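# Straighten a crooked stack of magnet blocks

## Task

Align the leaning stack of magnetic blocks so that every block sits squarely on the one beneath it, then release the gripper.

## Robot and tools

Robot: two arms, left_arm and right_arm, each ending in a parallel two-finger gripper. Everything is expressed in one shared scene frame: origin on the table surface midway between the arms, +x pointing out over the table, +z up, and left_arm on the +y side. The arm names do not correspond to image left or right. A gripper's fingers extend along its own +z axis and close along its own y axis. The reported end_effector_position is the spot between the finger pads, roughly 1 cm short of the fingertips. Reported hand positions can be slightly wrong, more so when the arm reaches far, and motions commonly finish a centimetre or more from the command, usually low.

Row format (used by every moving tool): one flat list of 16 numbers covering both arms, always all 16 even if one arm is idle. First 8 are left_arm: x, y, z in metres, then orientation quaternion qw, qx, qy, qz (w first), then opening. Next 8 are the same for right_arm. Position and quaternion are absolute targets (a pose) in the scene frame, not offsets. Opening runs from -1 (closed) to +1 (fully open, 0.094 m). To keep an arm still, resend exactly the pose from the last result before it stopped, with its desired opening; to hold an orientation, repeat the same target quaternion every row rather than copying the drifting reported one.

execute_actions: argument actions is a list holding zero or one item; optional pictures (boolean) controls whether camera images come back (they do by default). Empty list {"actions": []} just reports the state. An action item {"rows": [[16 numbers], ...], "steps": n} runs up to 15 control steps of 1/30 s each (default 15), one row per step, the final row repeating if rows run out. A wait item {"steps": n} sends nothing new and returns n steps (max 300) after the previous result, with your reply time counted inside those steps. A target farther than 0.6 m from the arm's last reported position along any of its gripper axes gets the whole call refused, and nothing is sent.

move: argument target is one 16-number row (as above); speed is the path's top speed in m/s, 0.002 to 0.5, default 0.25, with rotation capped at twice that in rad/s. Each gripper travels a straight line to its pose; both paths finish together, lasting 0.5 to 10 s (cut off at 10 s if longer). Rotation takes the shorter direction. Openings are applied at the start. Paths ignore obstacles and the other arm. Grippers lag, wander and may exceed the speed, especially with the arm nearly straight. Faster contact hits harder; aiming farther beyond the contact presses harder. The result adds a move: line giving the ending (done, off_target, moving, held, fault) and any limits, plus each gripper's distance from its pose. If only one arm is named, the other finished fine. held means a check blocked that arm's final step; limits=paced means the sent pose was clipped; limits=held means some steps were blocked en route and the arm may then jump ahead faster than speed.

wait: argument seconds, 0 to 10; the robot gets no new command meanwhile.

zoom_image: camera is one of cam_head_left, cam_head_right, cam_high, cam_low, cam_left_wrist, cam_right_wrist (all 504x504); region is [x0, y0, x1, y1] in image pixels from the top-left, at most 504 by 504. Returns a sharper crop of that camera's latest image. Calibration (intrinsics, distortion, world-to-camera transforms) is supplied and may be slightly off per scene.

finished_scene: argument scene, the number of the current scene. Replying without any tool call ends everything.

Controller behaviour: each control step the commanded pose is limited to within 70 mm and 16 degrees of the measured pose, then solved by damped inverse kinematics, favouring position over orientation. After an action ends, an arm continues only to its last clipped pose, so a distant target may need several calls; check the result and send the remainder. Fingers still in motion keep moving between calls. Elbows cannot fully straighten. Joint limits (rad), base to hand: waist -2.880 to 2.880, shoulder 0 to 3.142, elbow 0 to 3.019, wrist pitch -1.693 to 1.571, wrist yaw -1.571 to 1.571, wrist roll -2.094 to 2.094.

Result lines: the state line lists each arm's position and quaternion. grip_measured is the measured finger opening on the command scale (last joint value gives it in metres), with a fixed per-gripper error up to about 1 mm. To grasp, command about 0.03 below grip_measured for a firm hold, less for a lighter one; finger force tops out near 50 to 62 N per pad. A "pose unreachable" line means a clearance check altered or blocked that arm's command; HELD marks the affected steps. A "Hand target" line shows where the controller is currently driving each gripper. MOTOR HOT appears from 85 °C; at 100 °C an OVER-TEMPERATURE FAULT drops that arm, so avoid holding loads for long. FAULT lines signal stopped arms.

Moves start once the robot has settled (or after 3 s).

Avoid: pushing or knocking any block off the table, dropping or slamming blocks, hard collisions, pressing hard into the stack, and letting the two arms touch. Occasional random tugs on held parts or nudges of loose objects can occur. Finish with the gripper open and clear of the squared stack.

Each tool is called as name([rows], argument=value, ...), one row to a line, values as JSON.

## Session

execute_actions(actions=[])

Scene clock: 0.00 s of 6600.00 s.
left_arm: end_effector_position=(+0.2818, +0.2865, +0.2476) grip_measured=+1.000 end_effector_quat_wxyz=(+0.498, +0.141, +0.854, +0.058) | right_arm: end_effector_position=(+0.4998, -0.4386, +0.2104) grip_measured=+1.000 end_effector_quat_wxyz=(-0.070, -0.271, +0.874, -0.398)
Joint positions: left_arm=[-0.18   0.556  0.511 -0.494 -0.253  0.131  0.094] | right_arm=[-0.139  1.608  1.326 -1.225  0.831 -0.559  0.094]
Joint velocities: left_arm=[-0.015 -0.005 -0.022 -0.017  0.007  0.037  0.   ] | right_arm=[ 0.005  0.015 -0.022 -0.002 -0.022  0.022  0.   ]
Motor temperatures (°C, as the motors report them): left_arm=[22 21 22 21 21 23] | right_arm=[21 22 22 22 23 24]
Hand target (left_arm): +0.286, +0.285, +0.267; +0.513, +0.137, +0.845, +0.055
Hand target (right_arm): +0.508, -0.438, +0.225; -0.053, -0.263, +0.875, -0.402
camera_calibration (this result's frames):
cam_left_wrist: T_world_to_cam=[[-0.186922, -0.953786, -0.235272, 0.384086], [-0.886924, 0.266827, -0.377054, 0.273033], [0.422406, 0.138189, -0.895811, 0.186226], [0, 0, 0, 1]] pos_world=[0.235291, 0.267748, 0.360136]
cam_right_wrist: T_world_to_cam=[[0.536199, -0.531523, 0.655724, -0.635529], [-0.735916, 0.0861123, 0.671574, 0.26875], [-0.413423, -0.842655, -0.344983, 0.0348271], [0, 0, 0, 1]] pos_world=[0.552945, -0.331593, 0.248261]

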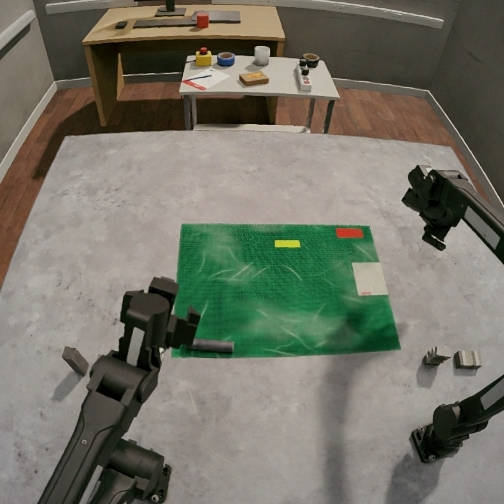

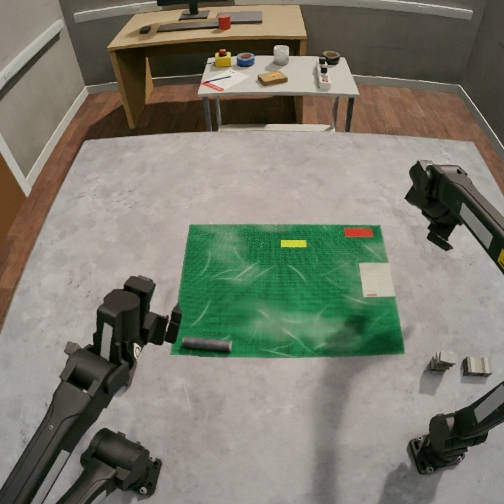

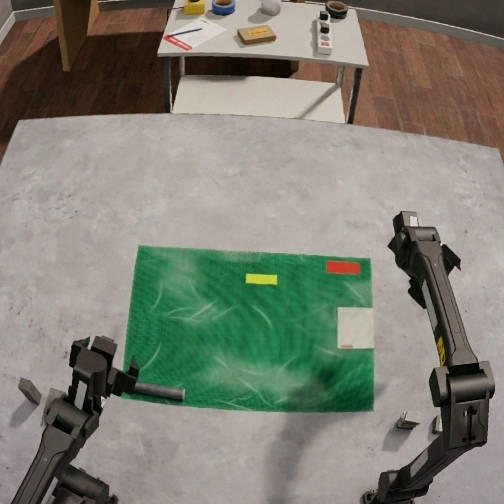

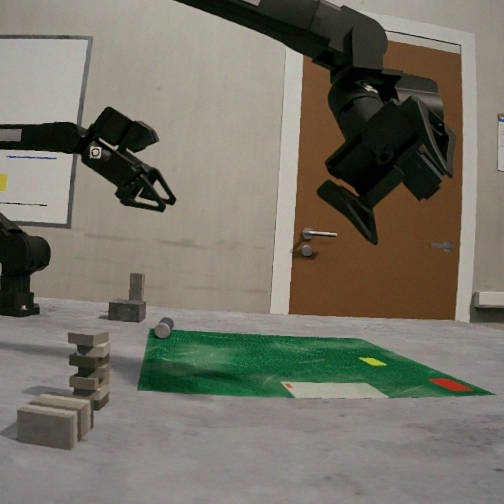

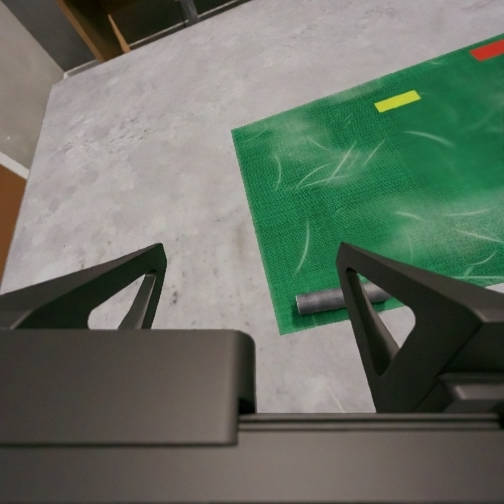

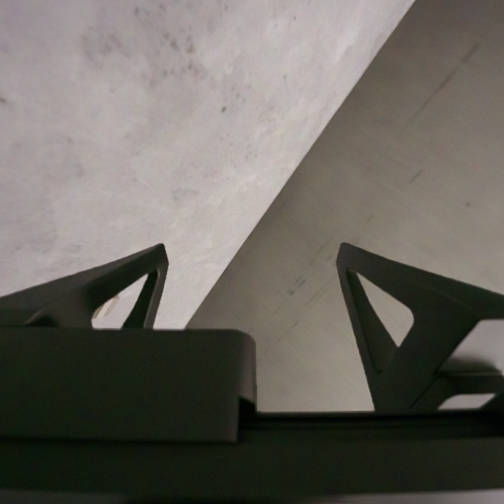

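zoom_image(camera="cam_low", region=[10, 310, 160, 460])

zoom_image(camera="cam_high", region=[380, 390, 480, 470])

zoom_image(camera="cam_head_left", region=[414, 320, 504, 410])

Region (10, 310, 160, 460) of cam_low's 504x504 image, scaled by 3.360, with more detail than that image has.

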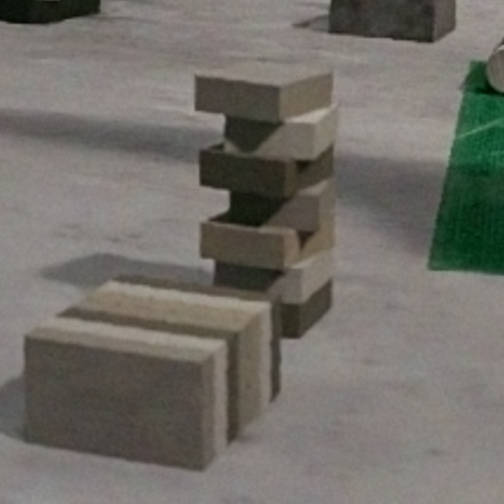

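Region (380, 390, 480, 470) of cam_high's 504x504 image, scaled by 5.040, with more detail than that image has; it fills the top 403 rows of this view, and the rest is white.

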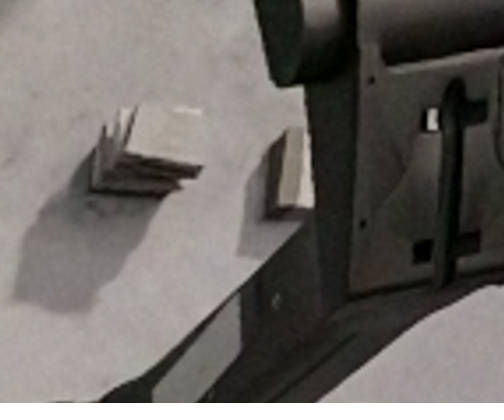

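Region (414, 320, 504, 410) of cam_head_left's 504x504 image, scaled by 5.600, with more detail than that image has.

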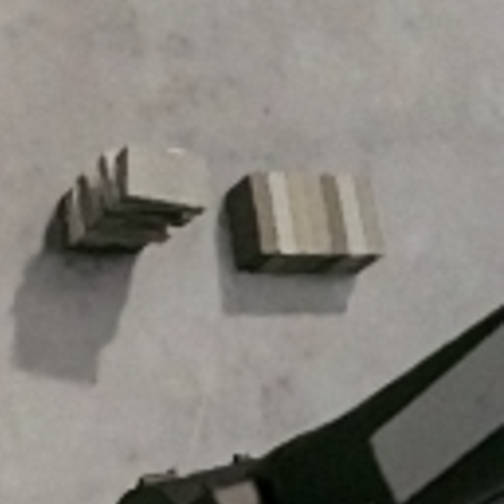

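move(target=[0.2818,0.2865,0.2476,0.498,0.141,0.854,0.058,1,0.220,-0.384,0.11,0.005,0.070,0.998,-0.001,1], speed=0.35)

zoom_image(camera="cam_right_wrist", region=[170, 120, 330, 280])

Scene clock: 4.37 s of 6600.00 s.
left_arm: end_effector_position=(+0.2818, +0.2865, +0.2476) grip_measured=+1.000 end_effector_quat_wxyz=(+0.498, +0.141, +0.854, +0.058) | right_arm: end_effector_position=(+0.2147, -0.3830, +0.1062) grip_measured=+1.000 end_effector_quat_wxyz=(-0.009, +0.065, +0.998, -0.002)
Joint positions: left_arm=[-0.18   0.556  0.511 -0.494 -0.253  0.131  0.094] | right_arm=[-0.383  0.935  0.606 -1.259  0.006 -0.044  0.094]
Joint velocities: left_arm=[ 0.005 -0.015  0.022  0.002 -0.051  0.022  0.   ] | right_arm=[-0.005 -0.005 -0.002 -0.007 -0.051  0.051  0.   ]
Motor temperatures (°C, as the motors report them): left_arm=[22 21 23 21 21 23] | right_arm=[21 22 23 22 23 24]
Hand target (left_arm): +0.282, +0.287, +0.248; +0.498, +0.141, +0.854, +0.058
Hand target (right_arm): +0.219, -0.384, +0.110; -0.001, +0.072, +0.997, -0.001
Off the commanded pose (left_arm): 0.000 m, 0 deg.
Off the commanded pose (right_arm): 0.007 m, 2 deg.
move: done
camera_calibration (this result's frames):
cam_left_wrist: T_world_to_cam=[[-0.186922, -0.953786, -0.235272, 0.384086], [-0.886924, 0.266827, -0.377054, 0.273033], [0.422406, 0.138189, -0.895811, 0.186226], [0, 0, 0, 1]] pos_world=[0.235291, 0.267748, 0.360136]
cam_right_wrist: T_world_to_cam=[[-0.119845, -0.992772, 0.00632823, -0.351637], [-0.794894, 0.0997724, 0.598489, 0.149804], [-0.594794, 0.0666955, -0.801106, 0.363561], [0, 0, 0, 1]] pos_world=[0.29318, -0.38829, 0.20382]

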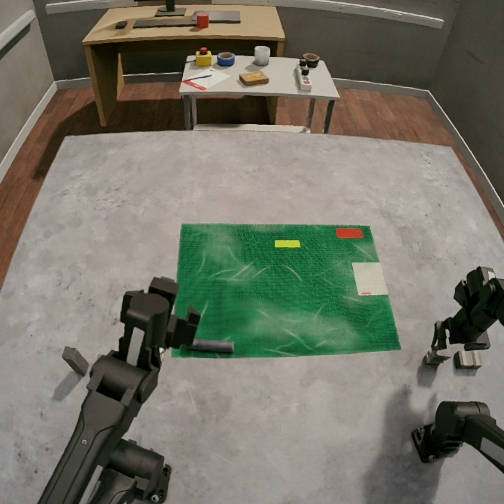

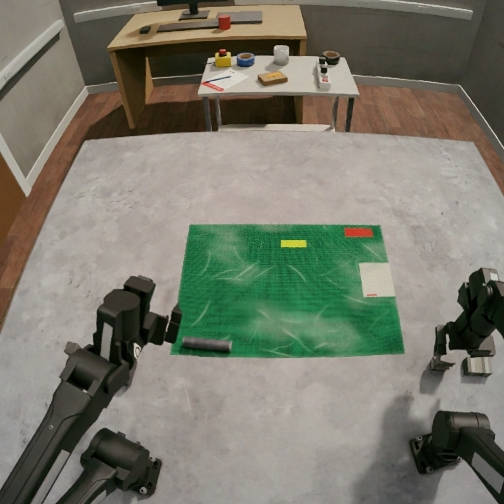

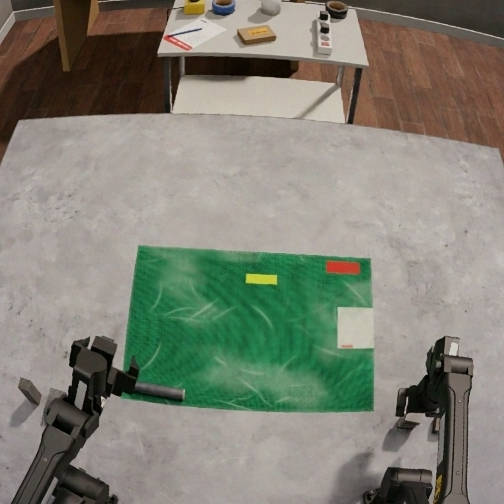

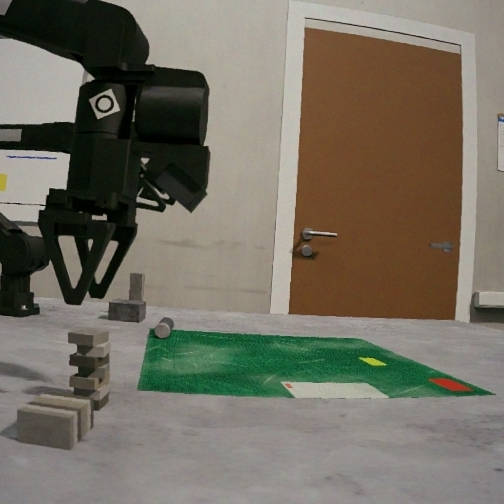

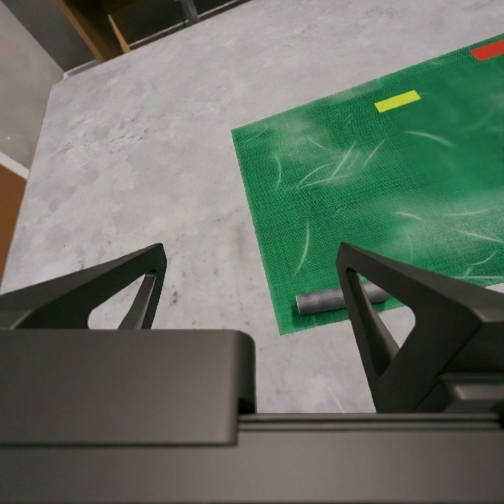

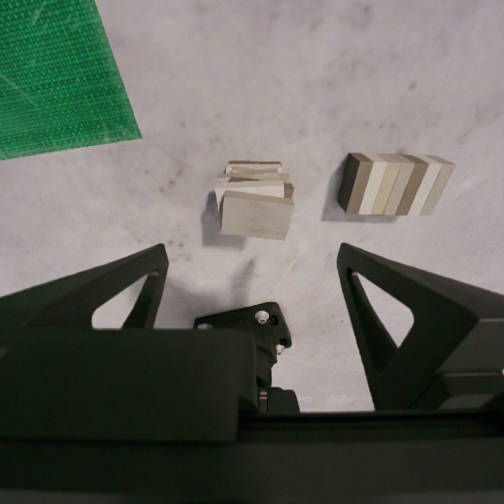

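Region (170, 120, 330, 280) of cam_right_wrist's 504x504 image, scaled by 3.150, with more detail than that image has.

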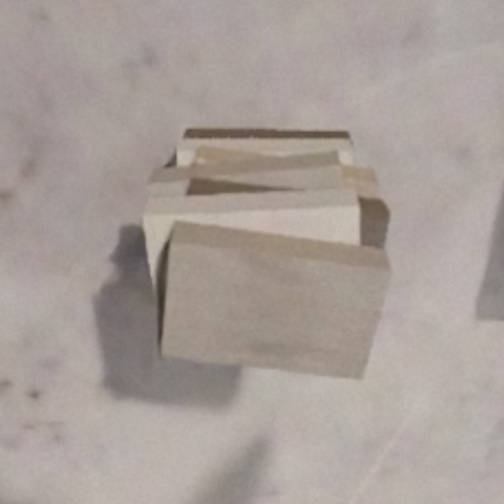

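move(target=[0.2818,0.2865,0.2476,0.498,0.141,0.854,0.058,1,0.223,-0.387,0.045,0.005,0.070,0.998,-0.001,0.6], speed=0.12)

Scene clock: 7.03 s of 6600.00 s.
left_arm: end_effector_position=(+0.2818, +0.2865, +0.2476) grip_measured=+1.000 end_effector_quat_wxyz=(+0.498, +0.141, +0.854, +0.058) | right_arm: end_effector_position=(+0.2172, -0.3846, +0.0438) grip_measured=+0.602 end_effector_quat_wxyz=(-0.002, +0.069, +0.998, -0.002)
Joint positions: left_arm=[-0.18   0.556  0.511 -0.494 -0.253  0.131  0.094] | right_arm=[-0.39   1.038  0.482 -1.018  0.004 -0.043  0.075]
Joint velocities: left_arm=[-0.005 -0.005 -0.032  0.002 -0.051 -0.022  0.   ] | right_arm=[-0.005 -0.005  0.002 -0.012  0.051 -0.007  0.001]
Motor temperatures (°C, as the motors report them): left_arm=[22 21 24 21 21 23] | right_arm=[21 22 24 22 23 24]
Hand target (left_arm): +0.282, +0.287, +0.248; +0.498, +0.141, +0.854, +0.058
Hand target (right_arm): +0.222, -0.387, +0.045; +0.005, +0.070, +0.998, -0.001
Off the commanded pose (left_arm): 0.000 m, 0 deg.
Off the commanded pose (right_arm): 0.006 m, 1 deg.
move: done
camera_calibration (this result's frames):
cam_left_wrist: T_world_to_cam=[[-0.186922, -0.953786, -0.235272, 0.384086], [-0.886924, 0.266827, -0.377054, 0.273033], [0.422406, 0.138189, -0.895811, 0.186226], [0, 0, 0, 1]] pos_world=[0.235291, 0.267748, 0.360136]
cam_right_wrist: T_world_to_cam=[[-0.128273, -0.991727, 0.0047783, -0.350227], [-0.802283, 0.1066, 0.587349, 0.194035], [-0.583, 0.0715074, -0.80932, 0.314801], [0, 0, 0, 1]] pos_world=[0.294276, -0.390524, 0.142482]

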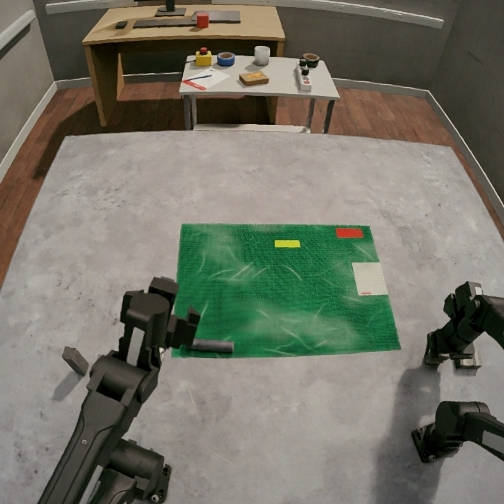

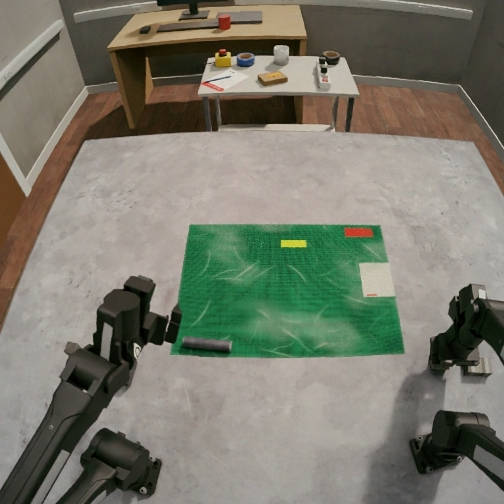

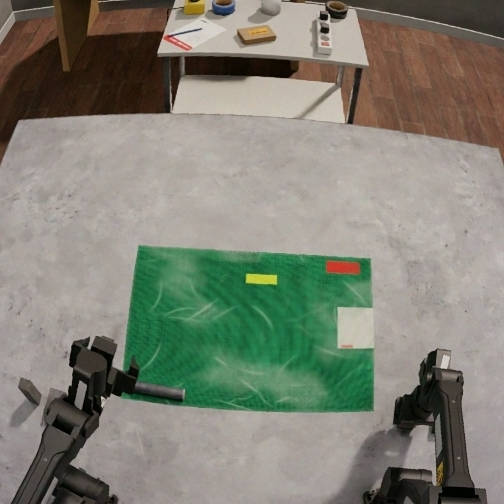

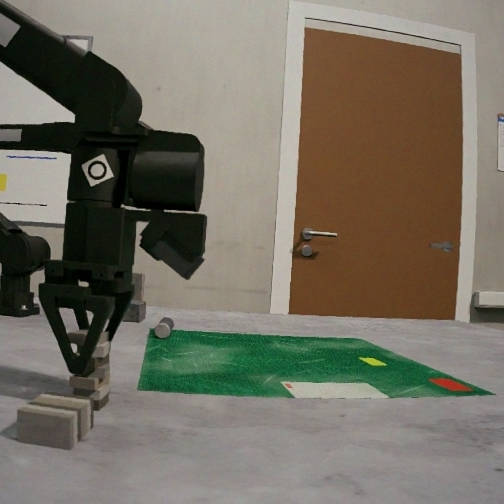

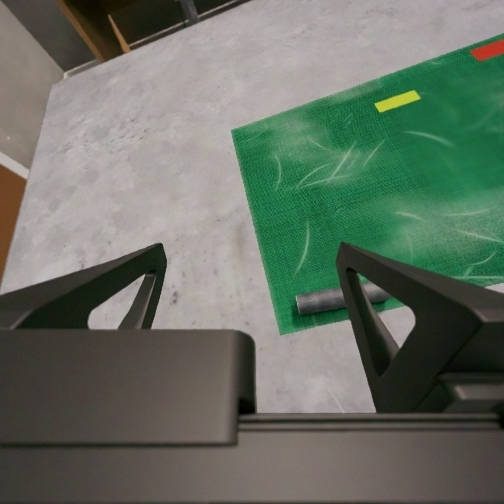

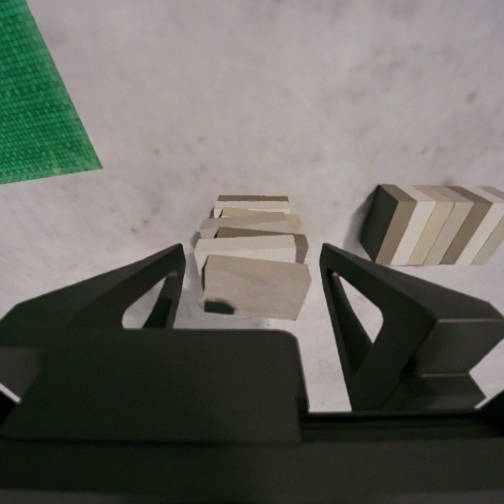

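execute_actions([
  {"rows":[[0.2818,0.2865,0.2476,0.498,0.141,0.854,0.058,1,0.225,-0.387,0.044,0.005,0.070,0.998,-0.001,0.4],[0.2818,0.2865,0.2476,0.498,0.141,0.854,0.058,1,0.225,-0.387,0.044,0.005,0.070,0.998,-0.001,0.3],[0.2818,0.2865,0.2476,0.498,0.141,0.854,0.058,1,0.225,-0.387,0.044,0.005,0.070,0.998,-0.001,0.22],[0.2818,0.2865,0.2476,0.498,0.141,0.854,0.058,1,0.225,-0.387,0.044,0.005,0.070,0.998,-0.001,0.16],[0.2818,0.2865,0.2476,0.498,0.141,0.854,0.058,1,0.225,-0.387,0.044,0.005,0.070,0.998,-0.001,0.12],[0.2818,0.2865,0.2476,0.498,0.141,0.854,0.058,1,0.225,-0.387,0.044,0.005,0.070,0.998,-0.001,0.09],[0.2818,0.2865,0.2476,0.498,0.141,0.854,0.058,1,0.225,-0.387,0.044,0.005,0.070,0.998,-0.001,0.06],[0.2818,0.2865,0.2476,0.498,0.141,0.854,0.058,1,0.225,-0.387,0.044,0.005,0.070,0.998,-0.001,0.03],[0.2818,0.2865,0.2476,0.498,0.141,0.854,0.058,1,0.225,-0.387,0.044,0.005,0.070,0.998,-0.001,0.0],[0.2818,0.2865,0.2476,0.498,0.141,0.854,0.058,1,0.225,-0.387,0.044,0.005,0.070,0.998,-0.001,-0.03],[0.2818,0.2865,0.2476,0.498,0.141,0.854,0.058,1,0.225,-0.387,0.044,0.005,0.070,0.998,-0.001,-0.06],[0.2818,0.2865,0.2476,0.498,0.141,0.854,0.058,1,0.225,-0.387,0.044,0.005,0.070,0.998,-0.001,-0.09],[0.2818,0.2865,0.2476,0.498,0.141,0.854,0.058,1,0.225,-0.387,0.044,0.005,0.070,0.998,-0.001,-0.12],[0.2818,0.2865,0.2476,0.498,0.141,0.854,0.058,1,0.225,-0.387,0.044,0.005,0.070,0.998,-0.001,-0.15],[0.2818,0.2865,0.2476,0.498,0.141,0.854,0.058,1,0.225,-0.387,0.044,0.005,0.070,0.998,-0.001,-0.18]],"steps":15},
], pictures=false)

execute_actions([
  {"steps":8},
])

Scene clock: 9.50 s of 6600.00 s.
left_arm: end_effector_position=(+0.2818, +0.2865, +0.2476) grip_measured=+1.000 end_effector_quat_wxyz=(+0.498, +0.141, +0.854, +0.058) | right_arm: end_effector_position=(+0.2194, -0.3839, +0.0422) grip_measured=-0.094 end_effector_quat_wxyz=(-0.000, +0.069, +0.998, +0.001)
Joint positions: left_arm=[-0.18   0.556  0.511 -0.494 -0.253  0.131  0.094] | right_arm=[-0.39   1.047  0.482 -1.007 -0.002 -0.043  0.043]
Joint velocities: left_arm=[-0.015 -0.005 -0.002 -0.007 -0.037 -0.007  0.   ] | right_arm=[-0.005 -0.005 -0.007 -0.002 -0.007  0.037 -0.001]
Motor temperatures (°C, as the motors report them): left_arm=[22 21 24 21 21 23] | right_arm=[21 22 24 22 23 24]
Hand target (left_arm): +0.282, +0.287, +0.248; +0.498, +0.141, +0.854, +0.058
Hand target (right_arm): +0.225, -0.387, +0.044; +0.005, +0.070, +0.998, -0.001
Off the commanded pose (left_arm): 0.000 m, 0 deg.
Off the commanded pose (right_arm): 0.007 m, 1 deg.
Steps of this call (steps 1 to 59: nothing new was sent; steps 60 to 74: all 15 steps of this action). Readings (end_effector_position):
60: left_arm (+0.2818, +0.2865, +0.2476) | right_arm (+0.2176, -0.3847, +0.0438)
61: left_arm (+0.2818, +0.2865, +0.2476) | right_arm (+0.2182, -0.3848, +0.0435)
63: left_arm (+0.2818, +0.2865, +0.2476) | right_arm (+0.2188, -0.3849, +0.0428)
67: left_arm (+0.2818, +0.2865, +0.2476) | right_arm (+0.2190, -0.3844, +0.0423)
74: the state above

Scene clock: 9.77 s of 6600.00 s.
left_arm: end_effector_position=(+0.2818, +0.2865, +0.2476) grip_measured=+1.000 end_effector_quat_wxyz=(+0.498, +0.141, +0.854, +0.058) | right_arm: end_effector_position=(+0.2194, -0.3839, +0.0422) grip_measured=-0.094 end_effector_quat_wxyz=(-0.000, +0.069, +0.998, +0.001)
Joint positions: left_arm=[-0.18   0.556  0.511 -0.494 -0.253  0.131  0.094] | right_arm=[-0.39   1.047  0.482 -1.007 -0.002 -0.043  0.043]
Joint velocities: left_arm=[ 0.015  0.015 -0.002 -0.002 -0.022 -0.051  0.   ] | right_arm=[-0.015  0.005 -0.012 -0.017 -0.007 -0.022 -0.001]
Motor temperatures (°C, as the motors report them): left_arm=[22 21 24 21 21 23] | right_arm=[21 22 24 22 23 24]
Hand target (left_arm): +0.282, +0.287, +0.248; +0.498, +0.141, +0.854, +0.058
Hand target (right_arm): +0.225, -0.387, +0.044; +0.005, +0.070, +0.998, -0.001
Off the commanded pose (left_arm): 0.000 m, 0 deg.
Off the commanded pose (right_arm): 0.007 m, 1 deg.
Steps of this call (steps 1 to 8: nothing new was sent). Readings (end_effector_position):
1: left_arm (+0.2818, +0.2865, +0.2476) | right_arm (+0.2194, -0.3839, +0.0422)
2: left_arm (+0.2818, +0.2865, +0.2476) | right_arm (+0.2194, -0.3839, +0.0422)
4: left_arm (+0.2818, +0.2865, +0.2476) | right_arm (+0.2194, -0.3839, +0.0422)
8: the state above
camera_calibration (this result's frames):
cam_left_wrist: T_world_to_cam=[[-0.186922, -0.953786, -0.235272, 0.384086], [-0.886924, 0.266827, -0.377054, 0.273033], [0.422406, 0.138189, -0.895811, 0.186226], [0, 0, 0, 1]] pos_world=[0.235291, 0.267748, 0.360136]
cam_right_wrist: T_world_to_cam=[[-0.12867, -0.991686, -0.00153911, -0.348926], [-0.804684, 0.1035, 0.584612, 0.196155], [-0.579592, 0.0764607, -0.811312, 0.315992], [0, 0, 0, 1]] pos_world=[0.296092, -0.390488, 0.141156]

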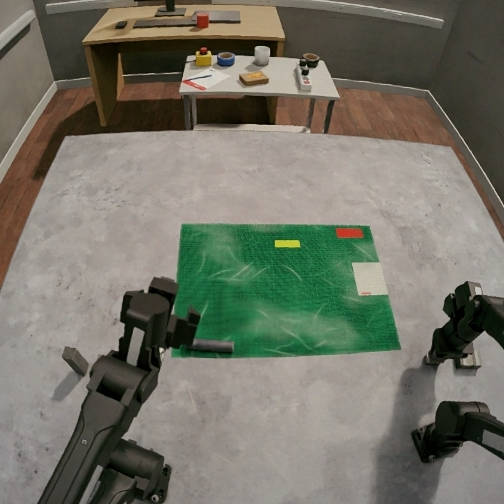

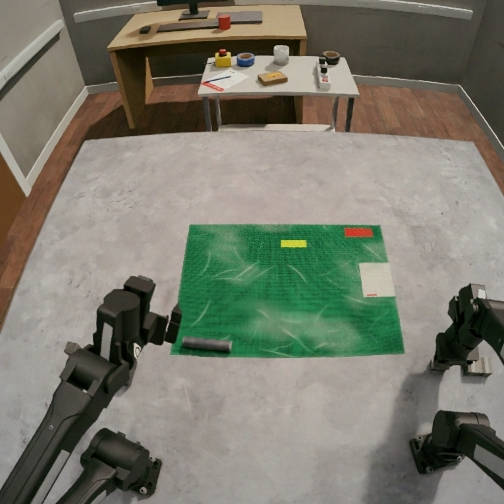

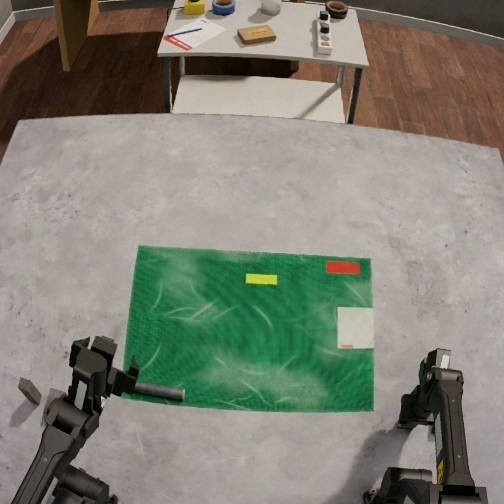

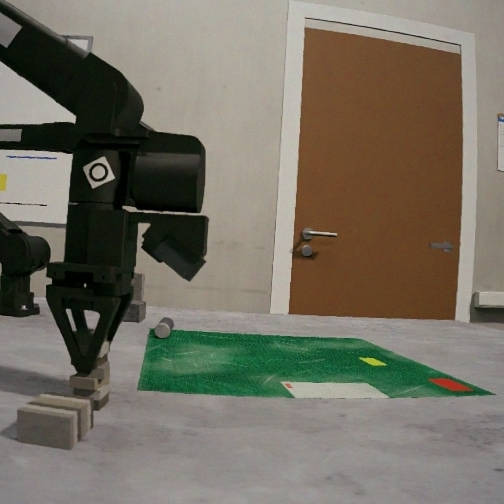

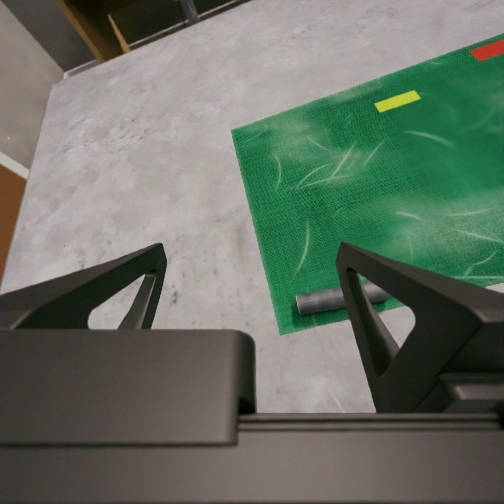

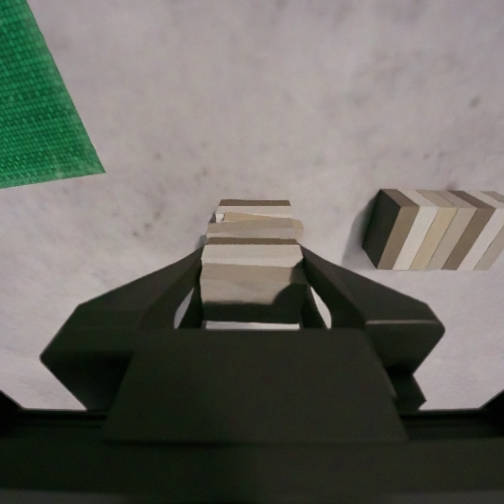

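execute_actions([
  {"rows":[[0.2818,0.2865,0.2476,0.498,0.141,0.854,0.058,1,0.225,-0.387,0.044,0.005,0.070,0.998,-0.001,0.7]],"steps":9},
], pictures=false)

move(target=[0.2818,0.2865,0.2476,0.498,0.141,0.854,0.058,1,0.225,-0.387,0.044,0.006,0.755,0.656,0,0.7], speed=0.5)

Scene clock: 10.80 s of 6600.00 s.
left_arm: end_effector_position=(+0.2818, +0.2865, +0.2476) grip_measured=+1.000 end_effector_quat_wxyz=(+0.498, +0.141, +0.854, +0.058) | right_arm: end_effector_position=(+0.2194, -0.3839, +0.0422) grip_measured=+0.698 end_effector_quat_wxyz=(-0.000, +0.069, +0.998, +0.001)
Joint positions: left_arm=[-0.18   0.556  0.511 -0.494 -0.253  0.131  0.094] | right_arm=[-0.39   1.047  0.482 -1.007 -0.002 -0.043  0.08 ]
Joint velocities: left_arm=[ 0.005  0.015  0.002  0.007 -0.066 -0.037  0.   ] | right_arm=[-0.005 -0.024 -0.007 -0.002 -0.066  0.037 -0.   ]
Motor temperatures (°C, as the motors report them): left_arm=[22 21 24 21 21 23] | right_arm=[21 22 24 22 23 24]
Hand target (left_arm): +0.282, +0.287, +0.248; +0.498, +0.141, +0.854, +0.058
Hand target (right_arm): +0.225, -0.387, +0.044; +0.005, +0.070, +0.998, -0.001
Off the commanded pose (left_arm): 0.000 m, 0 deg.
Off the commanded pose (right_arm): 0.007 m, 1 deg.
Steps of this call (steps 1 to 22: nothing new was sent; steps 23 to 31: all 9 steps of this action). Readings (end_effector_position):
23: left_arm (+0.2818, +0.2865, +0.2476) | right_arm (+0.2194, -0.3839, +0.0422)
24: left_arm (+0.2818, +0.2865, +0.2476) | right_arm (+0.2194, -0.3839, +0.0422)
26: left_arm (+0.2818, +0.2865, +0.2476) | right_arm (+0.2194, -0.3839, +0.0422)
30: left_arm (+0.2818, +0.2865, +0.2476) | right_arm (+0.2194, -0.3839, +0.0422)
31: the state above

Scene clock: 13.37 s of 6600.00 s.
left_arm: end_effector_position=(+0.2818, +0.2865, +0.2476) grip_measured=+1.000 end_effector_quat_wxyz=(+0.498, +0.141, +0.854, +0.058) | right_arm: end_effector_position=(+0.2180, -0.3850, +0.0414) grip_measured=+0.698 end_effector_quat_wxyz=(-0.000, +0.751, +0.660, -0.002)
Joint positions: left_arm=[-0.18   0.556  0.511 -0.494 -0.253  0.131  0.094] | right_arm=[-0.392  1.047  0.479 -1.007  0.003  1.516  0.08 ]
Joint velocities: left_arm=[-0.005  0.015  0.017 -0.007 -0.007 -0.037  0.   ] | right_arm=[ 0.005 -0.024 -0.007  0.012 -0.081  0.066  0.   ]
Motor temperatures (°C, as the motors report them): left_arm=[22 21 25 21 21 23] | right_arm=[21 22 24 22 23 24]
Hand target (left_arm): +0.282, +0.287, +0.248; +0.498, +0.141, +0.854, +0.058
Hand target (right_arm): +0.225, -0.387, +0.044; +0.006, +0.755, +0.656, +0.000
Off the commanded pose (left_arm): 0.000 m, 0 deg.
Off the commanded pose (right_arm): 0.008 m, 1 deg.
move: done
camera_calibration (this result's frames):
cam_left_wrist: T_world_to_cam=[[-0.186922, -0.953786, -0.235272, 0.384086], [-0.886924, 0.266827, -0.377054, 0.273033], [0.422406, 0.138189, -0.895811, 0.186226], [0, 0, 0, 1]] pos_world=[0.235291, 0.267748, 0.360136]
cam_right_wrist: T_world_to_cam=[[-0.992892, 0.118948, 0.00401626, 0.265621], [0.0990421, 0.807078, 0.582079, 0.269594], [0.0659958, 0.57834, -0.813122, 0.367113], [0, 0, 0, 1]] pos_world=[0.212804, -0.461494, 0.140516]

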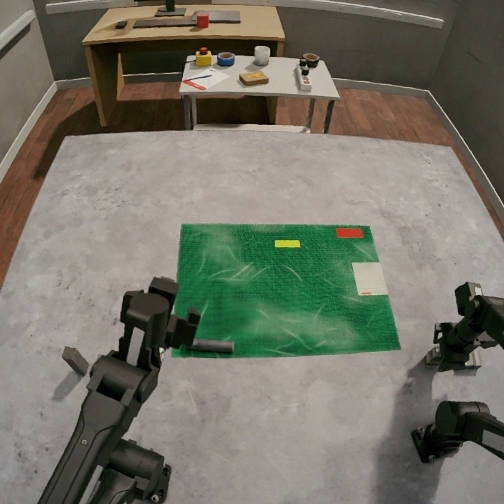

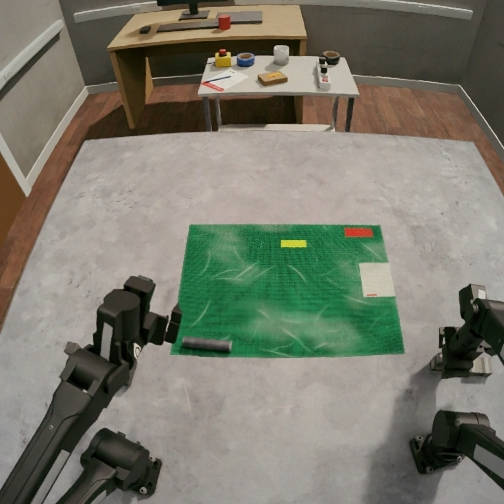

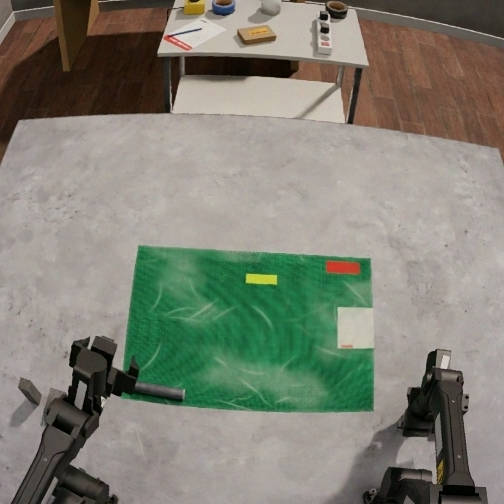

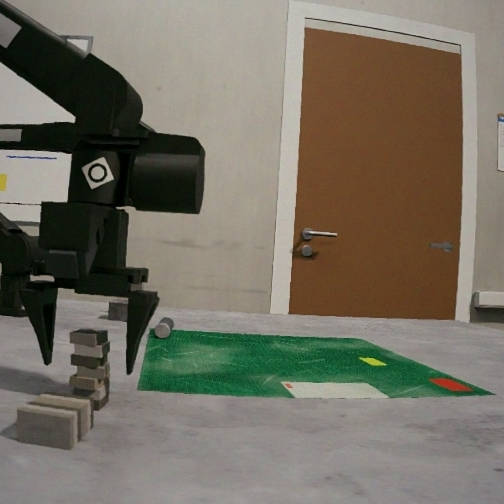

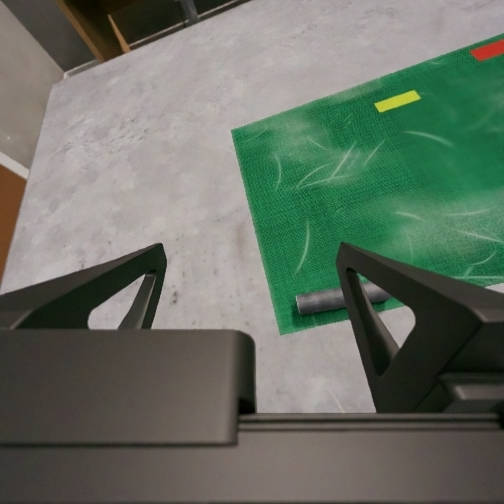

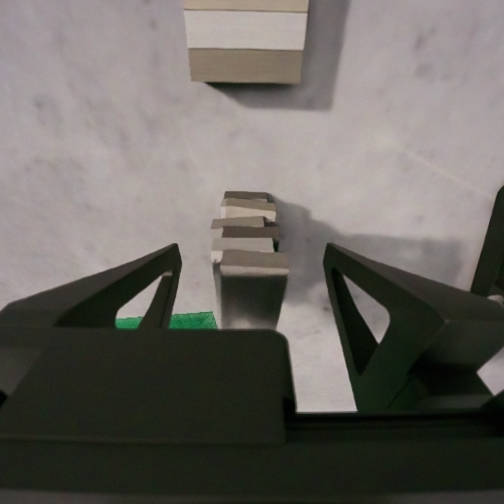

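execute_actions([
  {"rows":[[0.2818,0.2865,0.2476,0.498,0.141,0.854,0.058,1,0.226,-0.387,0.044,0.008,0.757,0.653,0.004,0.4],[0.2818,0.2865,0.2476,0.498,0.141,0.854,0.058,1,0.2275,-0.387,0.044,0.010,0.757,0.653,0.008,0.2],[0.2818,0.2865,0.2476,0.498,0.141,0.854,0.058,1,0.229,-0.3875,0.044,0.011,0.757,0.653,0.010,0.0]],"steps":12},
])

zoom_image(camera="cam_low", region=[20,280,170,430])

Scene clock: 15.10 s of 6600.00 s.
left_arm: end_effector_position=(+0.2818, +0.2865, +0.2476) grip_measured=+1.000 end_effector_quat_wxyz=(+0.498, +0.141, +0.854, +0.058) | right_arm: end_effector_position=(+0.2223, -0.3856, +0.0414) grip_measured=+0.002 end_effector_quat_wxyz=(+0.006, +0.753, +0.658, +0.004)
Joint positions: left_arm=[-0.18   0.556  0.511 -0.494 -0.253  0.131  0.094] | right_arm=[-0.392  1.047  0.479 -0.989  0.002  1.521  0.047]
Joint velocities: left_arm=[-0.005  0.005  0.027 -0.012  0.051  0.037  0.   ] | right_arm=[-0.005  0.015 -0.002 -0.007 -0.051 -0.007 -0.001]
Motor temperatures (°C, as the motors report them): left_arm=[22 21 25 21 21 23] | right_arm=[21 22 24 22 23 24]
Hand target (left_arm): +0.282, +0.287, +0.248; +0.498, +0.141, +0.854, +0.058
Hand target (right_arm): +0.229, -0.388, +0.044; +0.011, +0.757, +0.653, +0.010
Off the commanded pose (left_arm): 0.000 m, 0 deg.
Off the commanded pose (right_arm): 0.007 m, 1 deg.
Steps of this call (steps 1 to 40: nothing new was sent; steps 41 to 52: all 12 steps of this action). Readings (end_effector_position):
41: left_arm (+0.2818, +0.2865, +0.2476) | right_arm (+0.2182, -0.3851, +0.0414)
42: left_arm (+0.2818, +0.2865, +0.2476) | right_arm (+0.2188, -0.3852, +0.0414)
44: left_arm (+0.2818, +0.2865, +0.2476) | right_arm (+0.2208, -0.3853, +0.0414)
48: left_arm (+0.2818, +0.2865, +0.2476) | right_arm (+0.2221, -0.3855, +0.0414)
52: the state above
camera_calibration (this result's frames):
cam_left_wrist: T_world_to_cam=[[-0.186922, -0.953786, -0.235272, 0.384086], [-0.886924, 0.266827, -0.377054, 0.273033], [0.422406, 0.138189, -0.895811, 0.186226], [0, 0, 0, 1]] pos_world=[0.235291, 0.267748, 0.360136]
cam_right_wrist: T_world_to_cam=[[-0.992254, 0.123475, -0.0136038, 0.272276], [0.0925137, 0.807612, 0.582412, 0.271226], [0.0829001, 0.576643, -0.81278, 0.362725], [0, 0, 0, 1]] pos_world=[0.215005, -0.461827, 0.140554]

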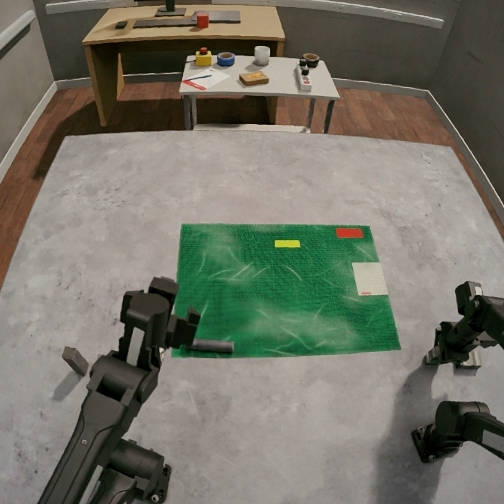

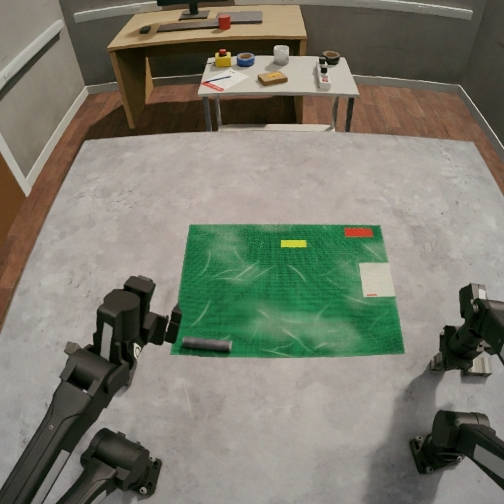

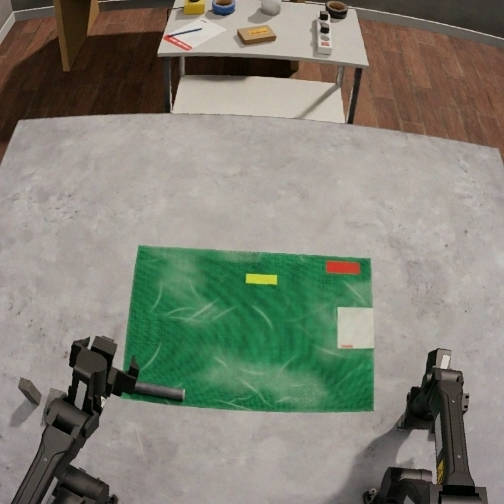

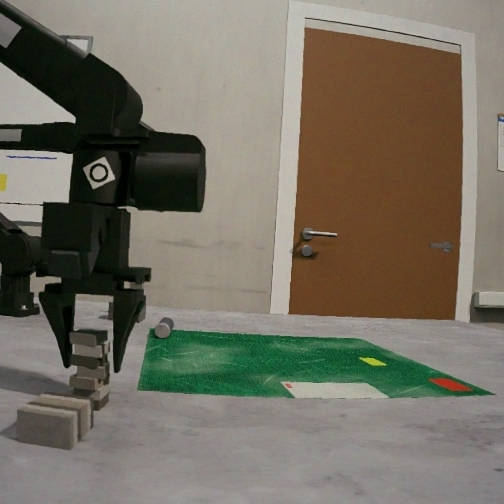

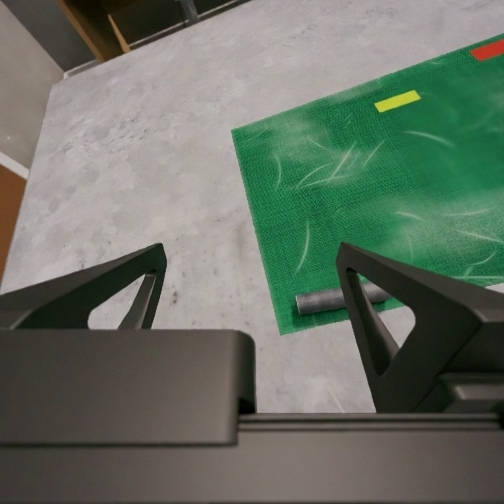

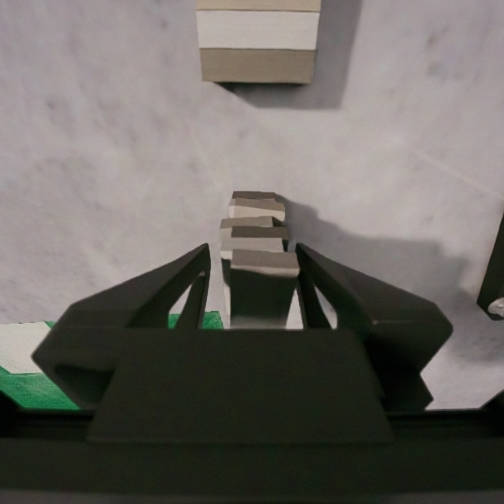

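Region (20, 280, 170, 430) of cam_low's 504x504 image, scaled by 3.360, with more detail than that image has.

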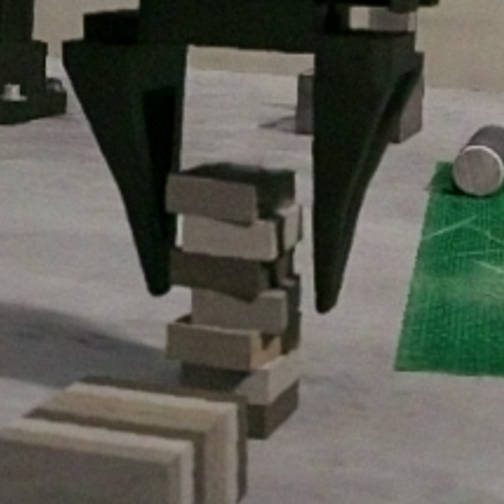

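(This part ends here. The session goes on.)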